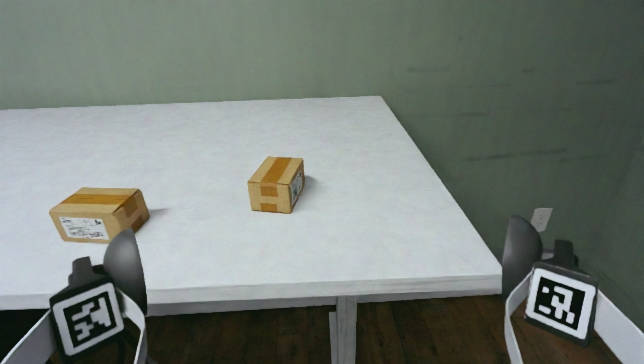

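Call:
execute_actions(
  actions=[
    {"base":{"translate_m":0.105},"joints":{"arm_m":0.33,"wrist_yaw_rad":-0.17,"lift_m":1.02}},
  ],
  cameras=[],
)

Call:
execute_actions(
  actions=[
    {"joints":{"lift_m":0.952,"gripper_m":0.14}},
  ],
  cameras=["wrist_camera"],
)

Scene clock: 183.57 s.
base_odometry: x=+0.606 y=+0.638 heading=-3.099 (m, m, rad; odometry frame)
turned_by_wheels: +0.000 (rad since the last result)
turned_by_imu: +0.000 (rad since the last result)
base_tilt: forward=-1.1 right=+0.6 (deg)
lidar_m: 2.40 2.50 3.25 3.09 1.94 1.40 1.33 1.38 1.39 0.88 0.89 1.34
head_depth_mm: - 615 1859 1723 1474 1301 1163 / 793 640 1811 1709 1474 1301 1157 / 806 636 1755 1708 1476 1294 1156 / 756 634 1146 1593 1439 1288 1151 / 639 631 1665 1703 1460 1285 1151 / 746 626 1625 1685 1456 1283 1147 / 799 624 1582 1689 1453 1282 1144
base_status: done
joint_positions: lift_m=+1.020 arm_m=+0.330 wrist_yaw_rad=-0.168 wrist_pitch_rad=-0.320 wrist_roll_rad=-0.011 gripper_m=+0.170 head_pan_rad=-1.693 head_tilt_rad=-0.889
joint_status: all done
motor_effort: left_wheel=-4(6) right_wheel=+3(8) lift_m=+30(28) arm_m=+3(4) wrist_yaw_rad=-2(6) wrist_pitch_rad=+8(8) wrist_roll_rad=+0(0) gripper_m=+1(0) head_pan_rad=-2(1) head_tilt_rad=-5(6) (%)
hand_pose: x=-0.0609 y=-0.7071 z=+1.0554 quat_wxyz=(+0.690, +0.055, -0.701, -0.171) (m; base frame)
wrist_depth_mm: 590 622 676 698 744 780 831 / 612 661 700 728 765 847 913 / 630 630 609 597 599 891 - / 458 443 439 431 428 929 - / 349 348 343 341 334 343 - / 287 283 279 214 276 272 280 / - 241 239 180 228 232 223
pictures: none
No camera images: the call's "cameras" was empty. Leave "cameras" out to get every camera's image.

Scene clock: 185.03 s.
base_odometry: x=+0.606 y=+0.638 heading=-3.099 (m, m, rad; odometry frame)
turned_by_wheels: +0.000 (rad since the last result)
turned_by_imu: +0.000 (rad since the last result)
base_tilt: forward=-1.1 right=+0.7 (deg)
lidar_m: 2.40 2.49 3.25 3.09 1.94 1.40 1.33 1.38 1.39 0.88 0.89 1.34
head_depth_mm: 1313 - - - 1450 1299 1162 / 1255 - 1813 1706 1478 1296 1166 / - 615 1756 1714 1477 1294 1158 / - 612 1150 1593 1440 1285 1152 / - 592 1666 1679 1457 1291 1148 / 806 609 1627 1689 1454 1281 1147 / 801 622 1586 1674 1450 1281 1145
base_status: not commanded
joint_positions: lift_m=+0.952 arm_m=+0.330 wrist_yaw_rad=-0.168 wrist_pitch_rad=-0.320 wrist_roll_rad=-0.011 gripper_m=+0.140 head_pan_rad=-1.693 head_tilt_rad=-0.889
joint_status: all done
motor_effort: left_wheel=-4(4) right_wheel=+4(3) lift_m=+29(29) arm_m=+3(3) wrist_yaw_rad=-2(2) wrist_pitch_rad=+8(8) wrist_roll_rad=+0(0) gripper_m=+0(88) head_pan_rad=-2(1) head_tilt_rad=-5(5) (%)
hand_pose: x=-0.0609 y=-0.7071 z=+0.9874 quat_wxyz=(+0.690, +0.055, -0.701, -0.171) (m; base frame)
wrist_depth_mm: 596 613 661 677 729 787 817 / 611 644 680 668 752 841 908 / 439 423 420 411 398 422 - / 310 306 301 299 289 286 281 / 239 242 233 149 219 234 223 / 195 - 185 124 132 - 183 / 170 159 158 123 129 157 156
pictures: wrist_camera
camera_calibration (this result's frames):
wrist_camera: T_world_to_cam=[[-0.98285, 0.183626, -0.0169583, 0.086538], [0.101522, 0.462025, -0.881037, 1.24472], [-0.153946, -0.867649, -0.472744, 0.00750532], [0, 0, 0, 1]] pos_world=[-0.0401566, -0.584469, 1.10166]
Images, in order (width x height): wrist_camera 644x364.

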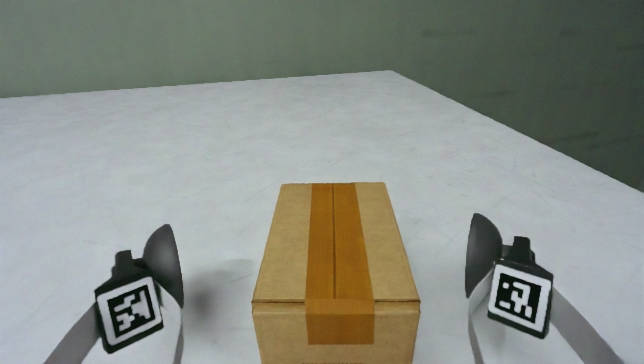

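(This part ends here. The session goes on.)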